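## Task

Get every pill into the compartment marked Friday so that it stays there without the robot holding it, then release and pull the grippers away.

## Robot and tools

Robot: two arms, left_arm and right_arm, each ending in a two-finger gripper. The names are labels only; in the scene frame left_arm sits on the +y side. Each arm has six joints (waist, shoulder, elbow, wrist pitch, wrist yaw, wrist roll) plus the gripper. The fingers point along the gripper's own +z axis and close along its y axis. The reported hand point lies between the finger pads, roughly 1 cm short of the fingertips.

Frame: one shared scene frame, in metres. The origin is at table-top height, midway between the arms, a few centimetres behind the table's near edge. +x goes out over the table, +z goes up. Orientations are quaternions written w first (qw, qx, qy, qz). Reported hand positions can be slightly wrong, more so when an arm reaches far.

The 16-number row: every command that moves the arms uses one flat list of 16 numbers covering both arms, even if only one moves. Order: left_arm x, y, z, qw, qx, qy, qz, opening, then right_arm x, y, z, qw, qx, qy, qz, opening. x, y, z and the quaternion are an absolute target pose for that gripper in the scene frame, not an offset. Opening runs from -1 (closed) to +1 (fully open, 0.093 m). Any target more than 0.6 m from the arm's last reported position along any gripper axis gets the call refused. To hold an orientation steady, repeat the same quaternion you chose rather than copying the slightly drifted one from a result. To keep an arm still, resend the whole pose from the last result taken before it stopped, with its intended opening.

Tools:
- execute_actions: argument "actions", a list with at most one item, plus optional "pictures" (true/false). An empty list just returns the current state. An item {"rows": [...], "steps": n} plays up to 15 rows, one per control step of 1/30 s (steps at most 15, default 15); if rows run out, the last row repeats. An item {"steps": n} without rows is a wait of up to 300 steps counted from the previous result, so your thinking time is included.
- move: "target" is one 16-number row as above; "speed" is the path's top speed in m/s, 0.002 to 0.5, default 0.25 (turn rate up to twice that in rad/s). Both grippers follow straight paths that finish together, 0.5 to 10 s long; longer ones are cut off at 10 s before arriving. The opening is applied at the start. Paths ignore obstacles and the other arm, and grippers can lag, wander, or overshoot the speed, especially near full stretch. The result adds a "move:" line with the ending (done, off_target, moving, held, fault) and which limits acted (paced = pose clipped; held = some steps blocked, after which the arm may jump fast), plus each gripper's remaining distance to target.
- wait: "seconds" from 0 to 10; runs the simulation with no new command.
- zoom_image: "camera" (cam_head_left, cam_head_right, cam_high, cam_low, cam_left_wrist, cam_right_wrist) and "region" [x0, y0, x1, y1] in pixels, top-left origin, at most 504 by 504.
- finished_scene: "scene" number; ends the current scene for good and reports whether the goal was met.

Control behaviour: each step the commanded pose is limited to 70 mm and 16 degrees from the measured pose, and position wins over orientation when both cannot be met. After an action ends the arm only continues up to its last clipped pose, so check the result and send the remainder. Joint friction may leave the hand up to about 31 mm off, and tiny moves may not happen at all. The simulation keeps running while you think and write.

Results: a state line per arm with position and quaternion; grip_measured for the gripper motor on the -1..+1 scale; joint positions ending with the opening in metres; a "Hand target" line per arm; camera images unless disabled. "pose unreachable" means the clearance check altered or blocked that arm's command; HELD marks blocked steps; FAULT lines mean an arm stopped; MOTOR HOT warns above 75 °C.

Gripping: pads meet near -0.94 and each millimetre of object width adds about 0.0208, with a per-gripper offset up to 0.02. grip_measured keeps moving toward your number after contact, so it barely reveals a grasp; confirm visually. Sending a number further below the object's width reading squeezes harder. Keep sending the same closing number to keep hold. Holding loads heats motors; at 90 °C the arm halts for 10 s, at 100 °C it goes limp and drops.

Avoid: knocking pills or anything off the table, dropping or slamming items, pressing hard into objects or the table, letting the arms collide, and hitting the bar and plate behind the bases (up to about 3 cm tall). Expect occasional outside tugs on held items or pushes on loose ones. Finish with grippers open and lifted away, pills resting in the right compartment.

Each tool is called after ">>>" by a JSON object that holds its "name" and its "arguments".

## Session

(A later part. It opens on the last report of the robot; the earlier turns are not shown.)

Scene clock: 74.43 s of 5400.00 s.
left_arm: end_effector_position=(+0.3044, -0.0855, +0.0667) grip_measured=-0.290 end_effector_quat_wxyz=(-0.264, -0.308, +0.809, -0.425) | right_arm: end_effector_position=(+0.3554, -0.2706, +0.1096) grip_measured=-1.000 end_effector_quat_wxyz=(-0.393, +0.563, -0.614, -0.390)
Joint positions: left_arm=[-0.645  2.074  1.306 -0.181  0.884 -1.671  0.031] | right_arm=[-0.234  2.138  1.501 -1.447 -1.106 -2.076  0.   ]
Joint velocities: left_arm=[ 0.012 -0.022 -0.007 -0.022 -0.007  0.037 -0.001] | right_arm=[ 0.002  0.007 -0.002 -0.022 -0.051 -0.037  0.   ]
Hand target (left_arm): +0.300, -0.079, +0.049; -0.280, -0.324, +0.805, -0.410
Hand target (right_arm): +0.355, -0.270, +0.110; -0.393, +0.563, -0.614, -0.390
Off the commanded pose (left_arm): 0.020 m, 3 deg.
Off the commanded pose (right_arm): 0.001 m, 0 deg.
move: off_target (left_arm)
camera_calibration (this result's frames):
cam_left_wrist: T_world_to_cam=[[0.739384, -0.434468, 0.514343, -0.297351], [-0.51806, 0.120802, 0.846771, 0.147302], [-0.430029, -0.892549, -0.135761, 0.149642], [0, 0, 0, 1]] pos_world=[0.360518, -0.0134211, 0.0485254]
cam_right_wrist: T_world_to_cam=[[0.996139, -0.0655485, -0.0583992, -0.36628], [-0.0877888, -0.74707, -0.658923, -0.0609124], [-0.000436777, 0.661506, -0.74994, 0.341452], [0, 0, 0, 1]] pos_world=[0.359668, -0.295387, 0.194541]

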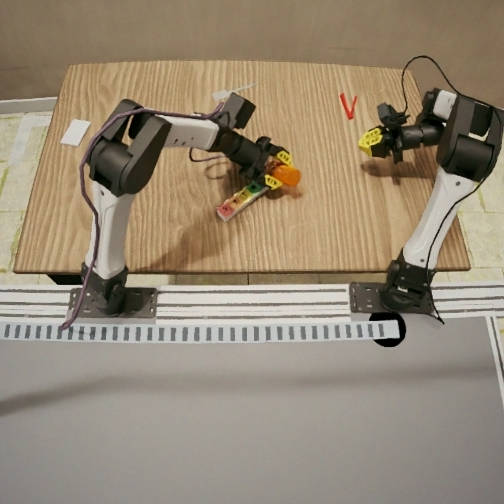

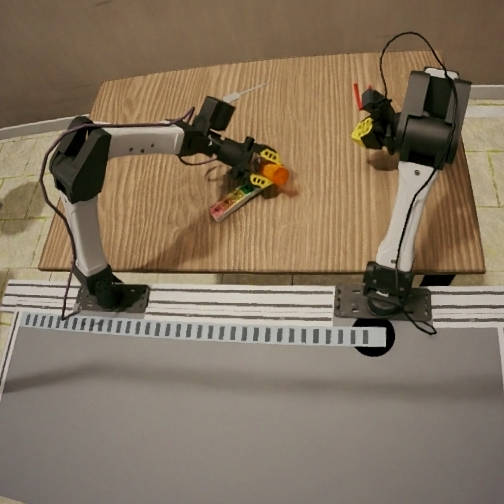

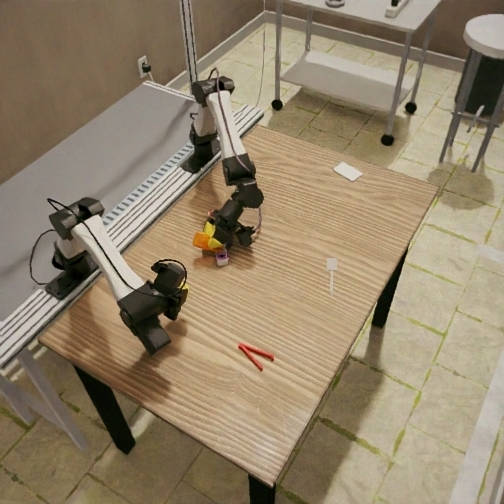

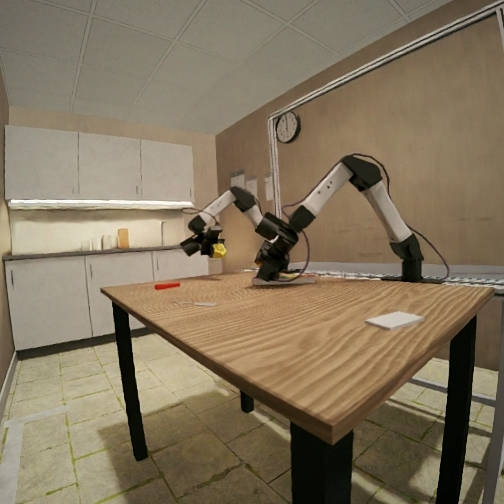

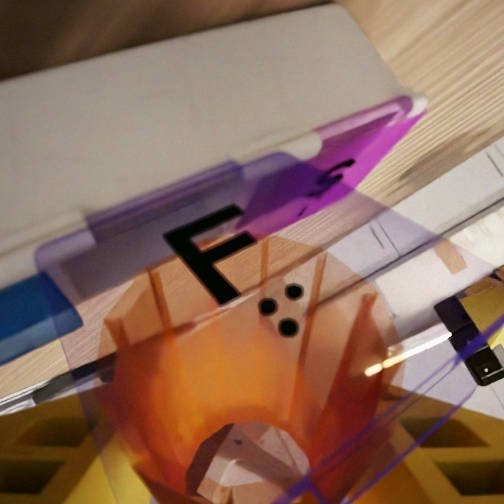

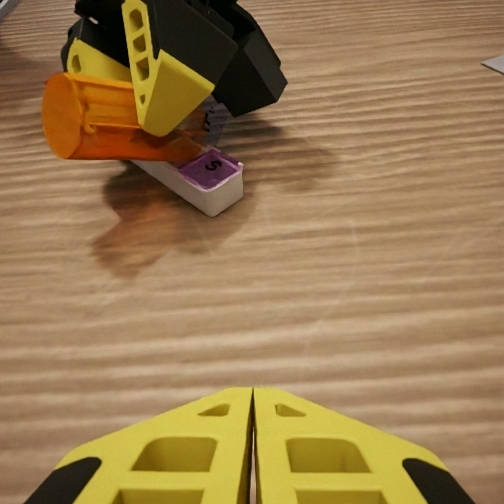

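>>> {"name": "move", "arguments": {"target": [0.304,-0.085,0.16,-0.207,-0.311,0.844,-0.384,-0.35, 0.355,-0.27,0.11,0.393,-0.563,0.614,0.39,-1], "speed": 0.12}}

>>> {"name": "move", "arguments": {"target": [0.46,0.17,0.075,0.565,0.142,0.807,-0.1,-0.35, 0.33,-0.17,0.15,0.299,-0.641,0.641,0.299,-1], "speed": 0.3}}

>>> {"name": "move", "arguments": {"target": [0.46,0.17,0.034,0.565,0.142,0.807,-0.1,-0.35, 0.33,-0.17,0.15,0.299,-0.641,0.641,0.299,-1], "speed": 0.04}}

Scene clock: 76.43 s of 5400.00 s.
left_arm: end_effector_position=(+0.3083, -0.0820, +0.1619) grip_measured=-0.290 end_effector_quat_wxyz=(-0.208, -0.315, +0.838, -0.393) | right_arm: end_effector_position=(+0.3554, -0.2706, +0.1096) grip_measured=-1.000 end_effector_quat_wxyz=(-0.393, +0.563, -0.614, -0.390)
Joint positions: left_arm=[-0.673  1.947  1.601 -0.648  0.737 -1.617  0.031] | right_arm=[-0.234  2.138  1.501 -1.447 -1.106 -2.076  0.   ]
Joint velocities: left_arm=[-0.017 -0.007 -0.002  0.007 -0.022  0.066  0.001] | right_arm=[ 0.017  0.012 -0.007 -0.037 -0.081  0.007  0.   ]
Hand target (left_arm): +0.304, -0.085, +0.160; -0.208, -0.311, +0.844, -0.384
Hand target (right_arm): +0.355, -0.270, +0.110; -0.393, +0.563, -0.614, -0.390
Off the commanded pose (left_arm): 0.006 m, 1 deg.
Off the commanded pose (right_arm): 0.001 m, 0 deg.
move: done
camera_calibration (this result's frames):
cam_left_wrist: T_world_to_cam=[[0.708924, -0.47619, 0.52026, -0.342683], [-0.5872, 0.0100939, 0.809379, 0.0866802], [-0.390669, -0.879285, -0.272463, 0.178485], [0, 0, 0, 1]] pos_world=[0.363564, -0.00711846, 0.156758]
cam_right_wrist: T_world_to_cam=[[0.996139, -0.0655485, -0.0583992, -0.36628], [-0.0877888, -0.74707, -0.658923, -0.0609124], [-0.000436777, 0.661506, -0.74994, 0.341452], [0, 0, 0, 1]] pos_world=[0.359668, -0.295387, 0.194541]

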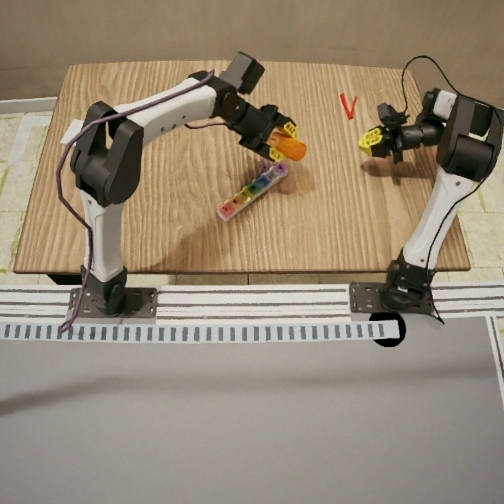

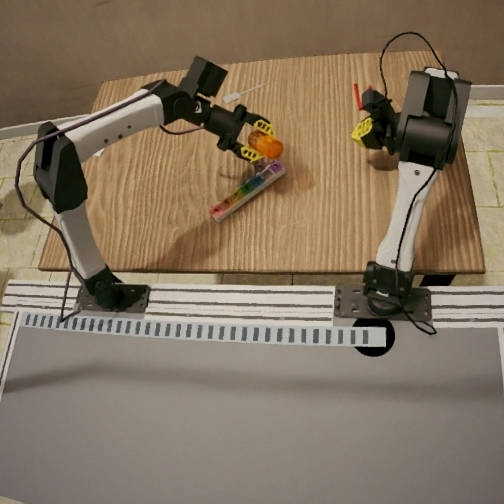

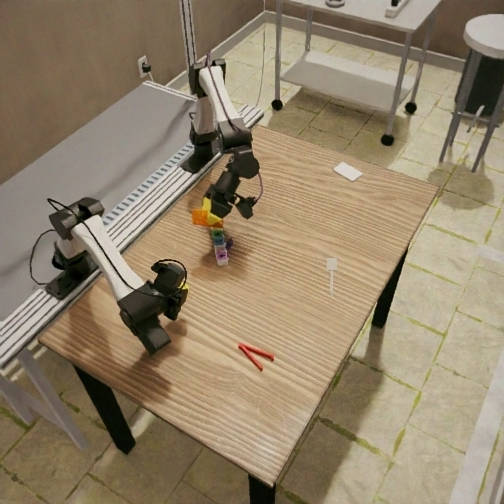

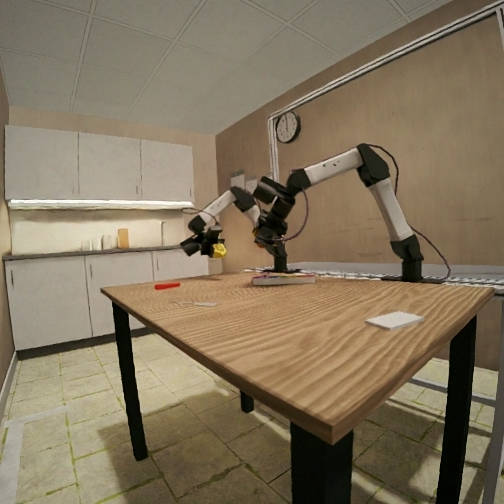

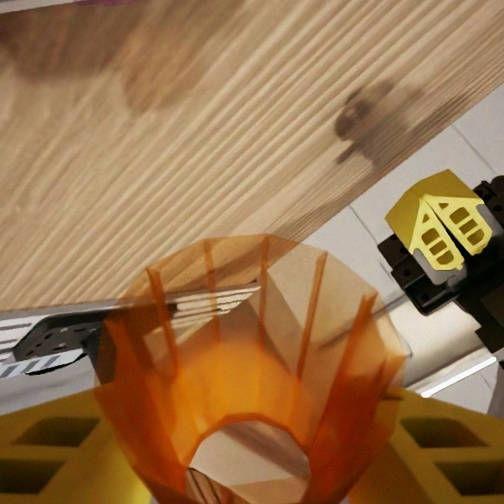

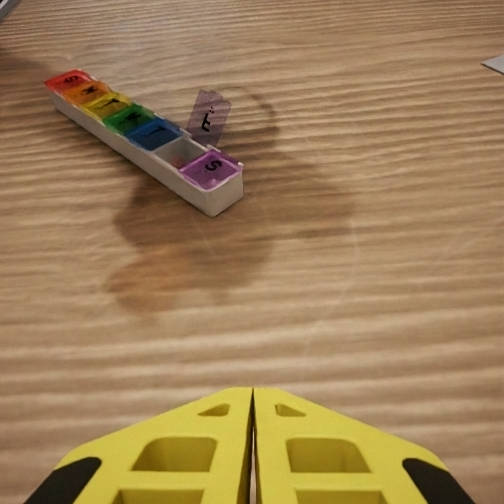

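Scene clock: 80.50 s of 5400.00 s.
left_arm: end_effector_position=(+0.4636, +0.1667, +0.0922) grip_measured=-0.289 end_effector_quat_wxyz=(+0.581, +0.142, +0.796, -0.095) | right_arm: end_effector_position=(+0.3302, -0.1727, +0.1475) grip_measured=-1.000 end_effector_quat_wxyz=(-0.297, +0.638, -0.643, -0.302)
Joint positions: left_arm=[-0.264  1.818  0.712  0.786  0.07   0.057  0.031] | right_arm=[ 0.122  1.783  1.372 -1.094 -0.87  -1.451  0.   ]
Joint velocities: left_arm=[-0.022  0.007 -0.007 -0.051 -0.037 -0.051  0.001] | right_arm=[-0.007  0.007 -0.007  0.051 -0.051  0.022  0.   ]
Hand target (left_arm): +0.457, +0.170, +0.074; +0.564, +0.148, +0.807, -0.093
Hand target (right_arm): +0.327, -0.172, +0.148; -0.298, +0.641, -0.642, -0.297
Off the commanded pose (left_arm): 0.018 m, 2 deg.
Off the commanded pose (right_arm): 0.004 m, 1 deg.
move: off_target (left_arm)
camera_calibration (this result's frames):
cam_left_wrist: T_world_to_cam=[[-0.338869, -0.940764, 0.0114257, 0.312061], [-0.65548, 0.227361, -0.720176, 0.368206], [0.674918, -0.251535, -0.693698, -0.120995], [0, 0, 0, 1]] pos_world=[0.428762, 0.179426, 0.177673]
cam_right_wrist: T_world_to_cam=[[0.999486, -0.0122602, -0.0296143, -0.328688], [-0.0233157, -0.912102, -0.409301, -0.051637], [-0.0219931, 0.409781, -0.911919, 0.2926], [0, 0, 0, 1]] pos_world=[0.333751, -0.17103, 0.235959]

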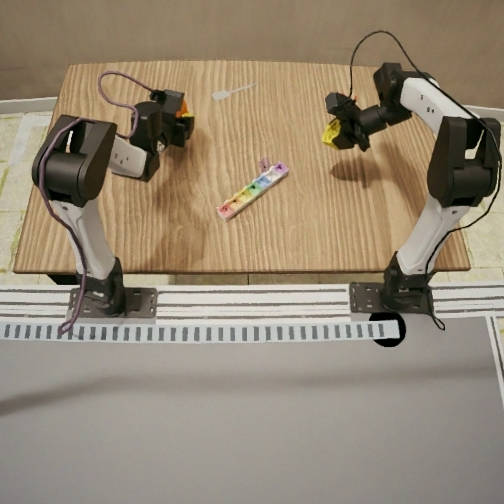

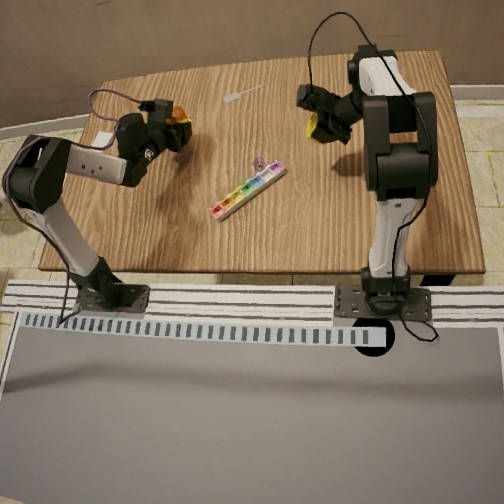

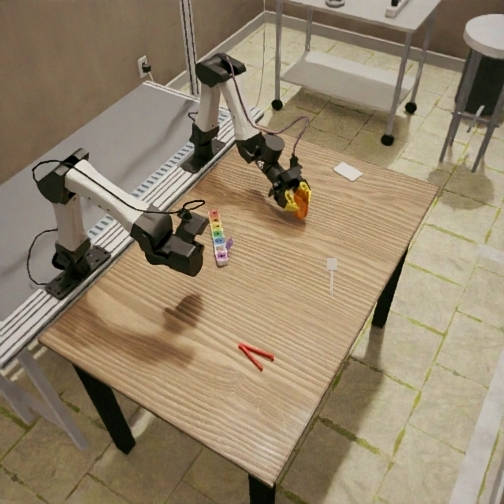

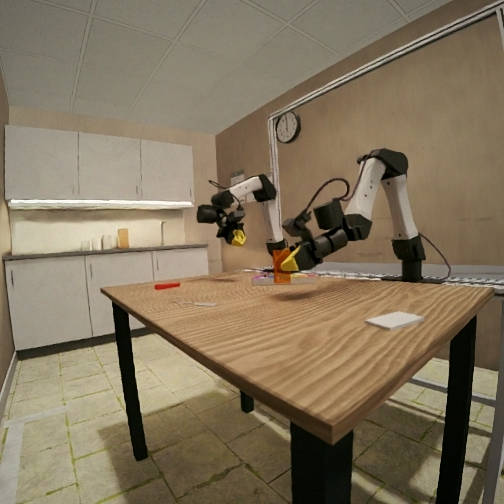

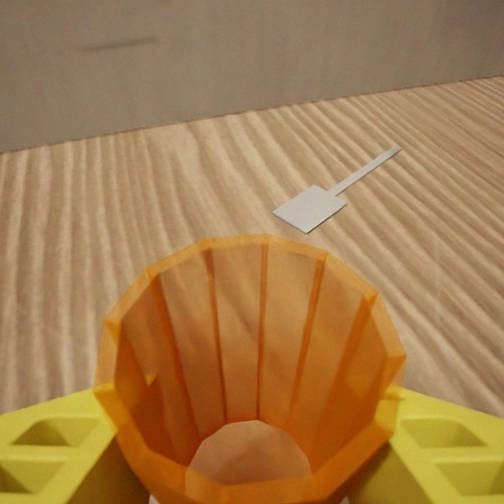

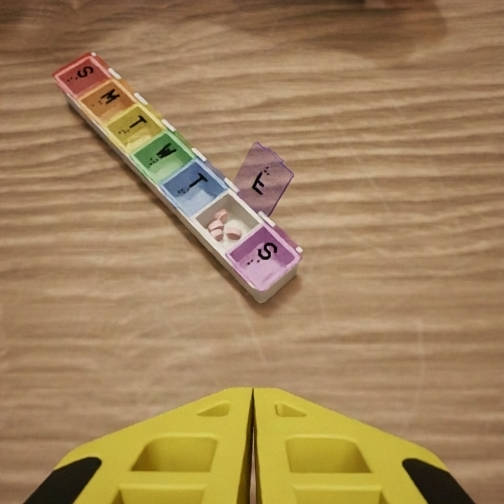

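Scene clock: 82.20 s of 5400.00 s.
left_arm: end_effector_position=(+0.4666, +0.1635, +0.0508) grip_measured=-0.289 end_effector_quat_wxyz=(+0.580, +0.145, +0.796, -0.099) | right_arm: end_effector_position=(+0.3302, -0.1727, +0.1475) grip_measured=-1.000 end_effector_quat_wxyz=(-0.297, +0.637, -0.644, -0.302)
Joint positions: left_arm=[-0.264  1.986  0.695  0.971  0.08   0.057  0.031] | right_arm=[ 0.122  1.783  1.372 -1.094 -0.87  -1.449  0.   ]
Joint velocities: left_arm=[-0.017  0.007 -0.002 -0.007 -0.007  0.022 -0.001] | right_arm=[-0.017 -0.002  0.012  0.022  0.037 -0.007  0.   ]
Hand target (left_arm): +0.460, +0.170, +0.035; +0.565, +0.142, +0.807, -0.100
Hand target (right_arm): +0.330, -0.170, +0.150; -0.299, +0.641, -0.641, -0.299
Off the commanded pose (left_arm): 0.019 m, 2 deg.
Off the commanded pose (right_arm): 0.004 m, 1 deg.
move: off_target (left_arm)
camera_calibration (this result's frames):
cam_left_wrist: T_world_to_cam=[[-0.34704, -0.937741, 0.0143082, 0.313691], [-0.654419, 0.231203, -0.719917, 0.339914], [0.671788, -0.259203, -0.693912, -0.1498], [0, 0, 0, 1]] pos_world=[0.431944, 0.176743, 0.136273]
cam_right_wrist: T_world_to_cam=[[0.999401, -0.0139714, -0.0316624, -0.328654], [-0.0257158, -0.912063, -0.409242, -0.0508466], [-0.0231604, 0.409811, -0.911876, 0.292985], [0, 0, 0, 1]] pos_world=[0.333935, -0.171036, 0.235951]

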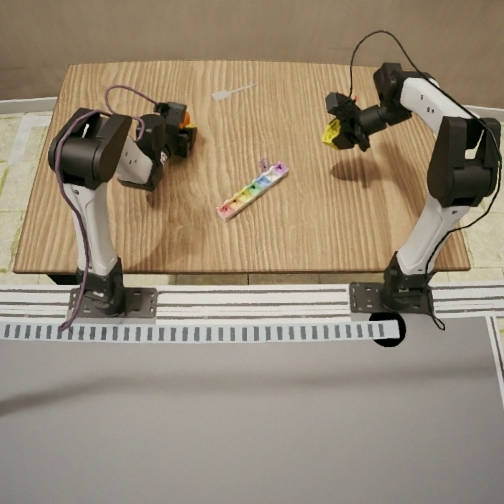

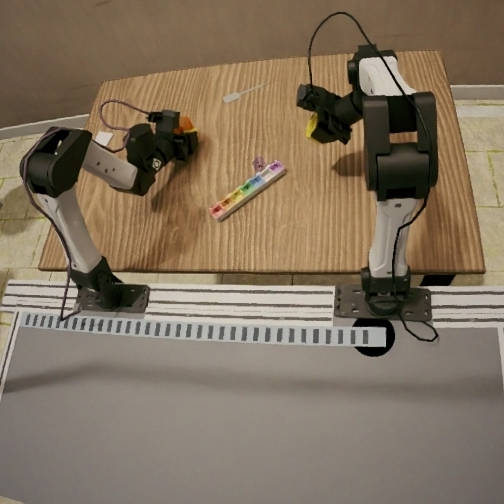

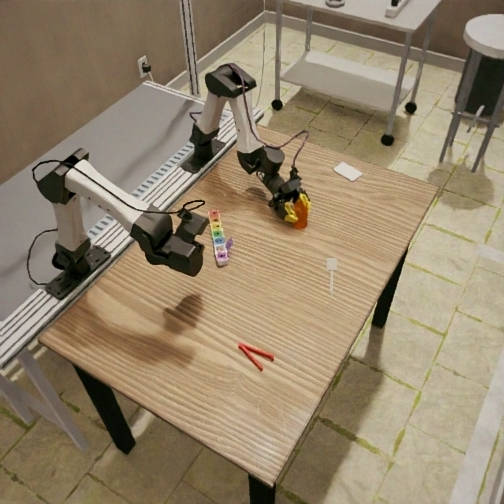

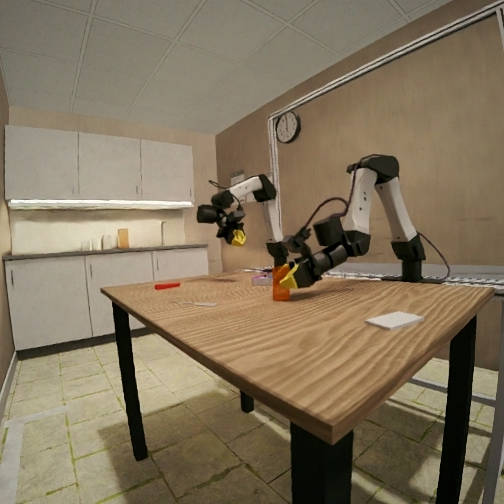

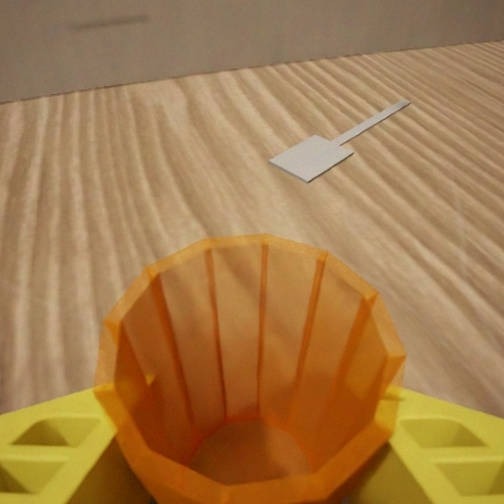

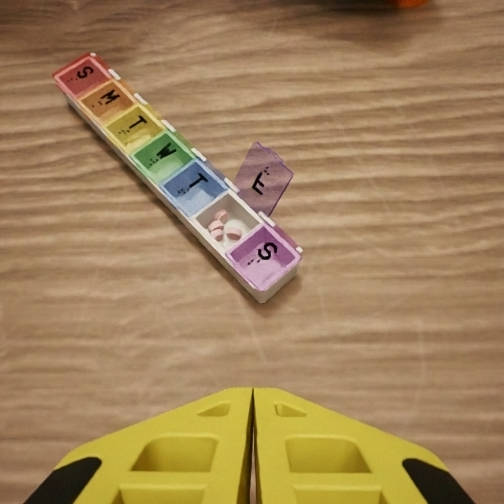

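>>> {"name": "execute_actions", "arguments": {"actions": [{"rows":[[0.46,0.17,0.03,0.565,0.142,0.807,-0.1,-0.35, 0.33,-0.17,0.15,0.299,-0.641,0.641,0.299,-1]],"steps":10}], "pictures": false}}

>>> {"name": "execute_actions", "arguments": {"actions": [{"rows":[[0.46,0.17,0.035,0.565,0.142,0.807,-0.1,1, 0.33,-0.17,0.15,0.299,-0.641,0.641,0.299,-1]],"steps":12}], "pictures": false}}

>>> {"name": "move", "arguments": {"target": [0.35,0.21,0.11,0.565,0.142,0.807,-0.1,1, 0.33,-0.24,0.15,0.299,-0.641,0.641,0.299,-1], "speed": 0.15}}

>>> {"name": "finished_scene", "arguments": {"scene": 2}}

Scene clock: 84.60 s of 5400.00 s.
left_arm: end_effector_position=(+0.4678, +0.1630, +0.0502) grip_measured=-0.289 end_effector_quat_wxyz=(+0.585, +0.145, +0.792, -0.100) | right_arm: end_effector_position=(+0.3302, -0.1727, +0.1475) grip_measured=-1.000 end_effector_quat_wxyz=(-0.297, +0.637, -0.644, -0.302)
Joint positions: left_arm=[-0.264  2.001  0.695  0.999  0.08   0.057  0.031] | right_arm=[ 0.122  1.783  1.372 -1.094 -0.87  -1.448  0.   ]
Joint velocities: left_arm=[-0.002  0.002 -0.017 -0.022 -0.007 -0.051  0.001] | right_arm=[-0.017 -0.002  0.007  0.007 -0.037 -0.051  0.   ]
Hand target (left_arm): +0.460, +0.170, +0.030; +0.565, +0.142, +0.807, -0.100
Hand target (right_arm): +0.330, -0.170, +0.150; -0.299, +0.641, -0.641, -0.299
Off the commanded pose (left_arm): 0.023 m, 3 deg.
Off the commanded pose (right_arm): 0.004 m, 1 deg.
Steps of this call (steps 1 to 62: nothing new was sent; steps 63 to 72: all 10 steps of this action). Readings (end_effector_position):
63: left_arm (+0.4671, +0.1633, +0.0520) | right_arm (+0.3302, -0.1727, +0.1475)
64: left_arm (+0.4674, +0.1632, +0.0517) | right_arm (+0.3302, -0.1727, +0.1475)
66: left_arm (+0.4675, +0.1631, +0.0502) | right_arm (+0.3302, -0.1727, +0.1475)
70: left_arm (+0.4678, +0.1630, +0.0502) | right_arm (+0.3302, -0.1727, +0.1475)
72: the state above

Scene clock: 85.00 s of 5400.00 s.
left_arm: end_effector_position=(+0.4678, +0.1630, +0.0502) grip_measured=+0.987 end_effector_quat_wxyz=(+0.585, +0.145, +0.792, -0.100) | right_arm: end_effector_position=(+0.3302, -0.1727, +0.1475) grip_measured=-1.000 end_effector_quat_wxyz=(-0.297, +0.637, -0.644, -0.302)
Joint positions: left_arm=[-0.264  2.001  0.695  0.999  0.08   0.057  0.093] | right_arm=[ 0.122  1.783  1.372 -1.094 -0.87  -1.448  0.   ]
Joint velocities: left_arm=[-0.002  0.012  0.002  0.007 -0.007 -0.037 -0.   ] | right_arm=[-0.012 -0.002 -0.012  0.066 -0.037 -0.037  0.   ]
Hand target (left_arm): +0.460, +0.170, +0.035; +0.565, +0.142, +0.807, -0.100
Hand target (right_arm): +0.330, -0.170, +0.150; -0.299, +0.641, -0.641, -0.299
Off the commanded pose (left_arm): 0.018 m, 3 deg.
Off the commanded pose (right_arm): 0.004 m, 1 deg.
Steps of this call (steps 1 to 12: all 12 steps of this action). Readings (end_effector_position):
1: left_arm (+0.4678, +0.1630, +0.0502) | right_arm (+0.3302, -0.1727, +0.1475)
2: left_arm (+0.4678, +0.1630, +0.0502) | right_arm (+0.3302, -0.1727, +0.1475)
4: left_arm (+0.4678, +0.1630, +0.0502) | right_arm (+0.3302, -0.1727, +0.1475)
8: left_arm (+0.4678, +0.1630, +0.0502) | right_arm (+0.3302, -0.1727, +0.1475)
12: the state above

Scene clock: 86.90 s of 5400.00 s.
left_arm: end_effector_position=(+0.3567, +0.2050, +0.1237) grip_measured=+0.987 end_effector_quat_wxyz=(+0.585, +0.138, +0.793, -0.103) | right_arm: end_effector_position=(+0.3253, -0.2366, +0.1497) grip_measured=-1.000 end_effector_quat_wxyz=(-0.299, +0.638, -0.642, -0.303)
Joint positions: left_arm=[-0.215  1.253  0.337  0.609  0.123  0.057  0.093] | right_arm=[-0.075  1.835  1.441 -1.345 -0.865 -1.758  0.   ]
Joint velocities: left_arm=[-0.022  0.002 -0.002 -0.066  0.066 -0.051 -0.   ] | right_arm=[ 0.022  0.012  0.007 -0.022 -0.051 -0.007  0.   ]
Hand target (left_arm): +0.349, +0.208, +0.109; +0.565, +0.142, +0.806, -0.100
Hand target (right_arm): +0.331, -0.239, +0.151; -0.300, +0.640, -0.641, -0.299
Off the commanded pose (left_arm): 0.016 m, 3 deg.
Off the commanded pose (right_arm): 0.006 m, 1 deg.
move: off_target (left_arm)
camera_calibration (this result's frames):
cam_left_wrist: T_world_to_cam=[[-0.340038, -0.940049, 0.0261231, 0.309937], [-0.649086, 0.214508, -0.729844, 0.313685], [0.680486, -0.265131, -0.683114, -0.0178181], [0, 0, 0, 1]] pos_world=[0.321124, 0.219344, 0.208673]
cam_right_wrist: T_world_to_cam=[[0.99952, -0.0114705, -0.0287952, -0.324494], [-0.0223794, -0.909823, -0.414393, -0.108122], [-0.0214452, 0.414838, -0.909642, 0.321403], [0, 0, 0, 1]] pos_world=[0.328811, -0.235424, 0.238213]

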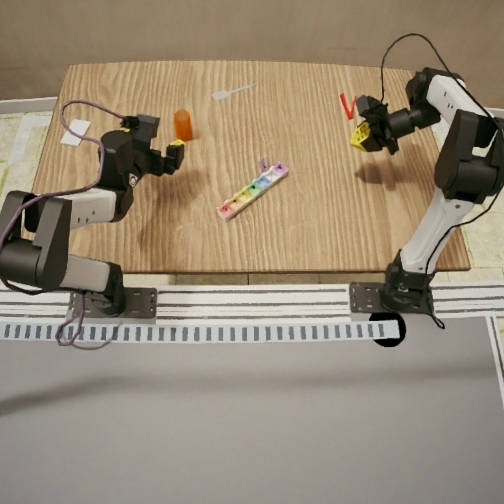

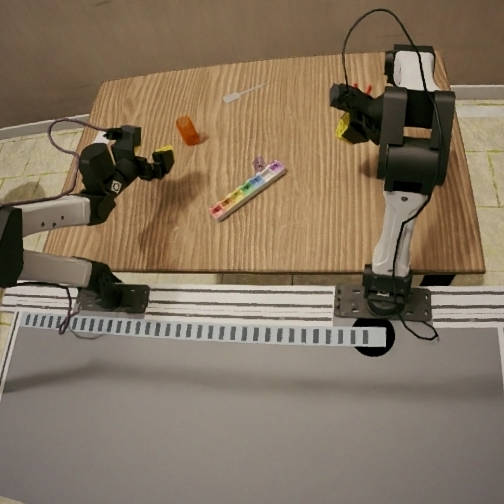

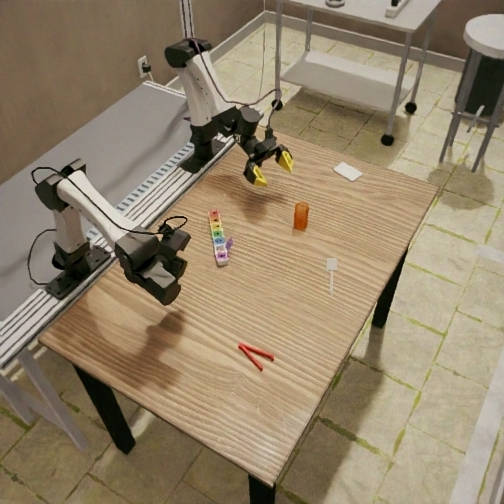

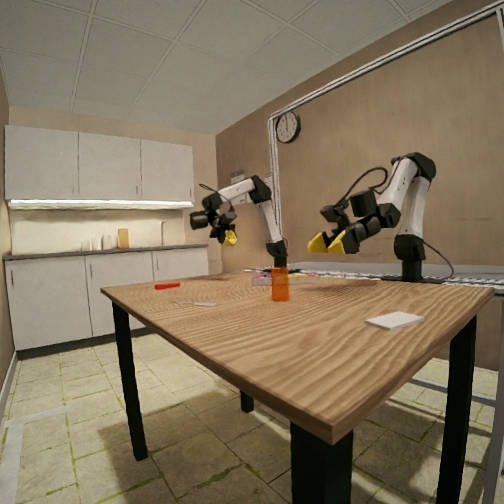

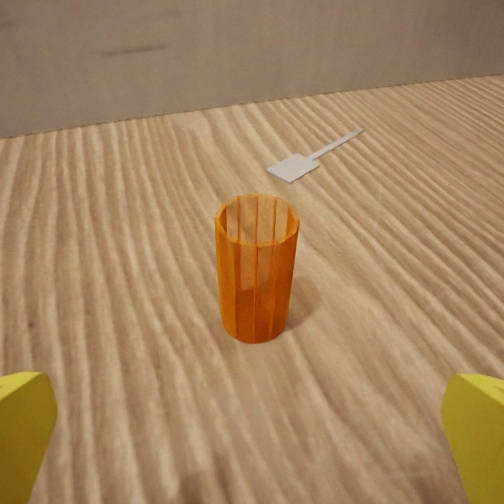

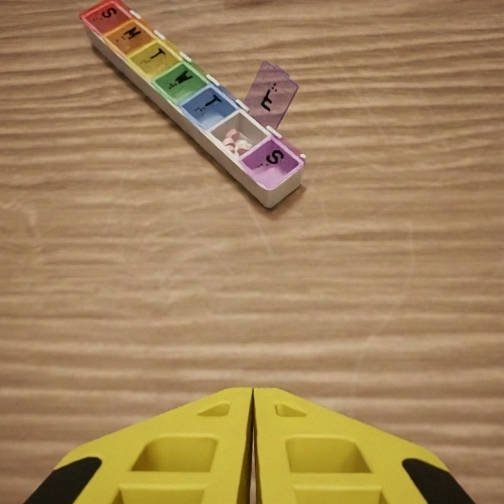

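The scene is finished: the task was done.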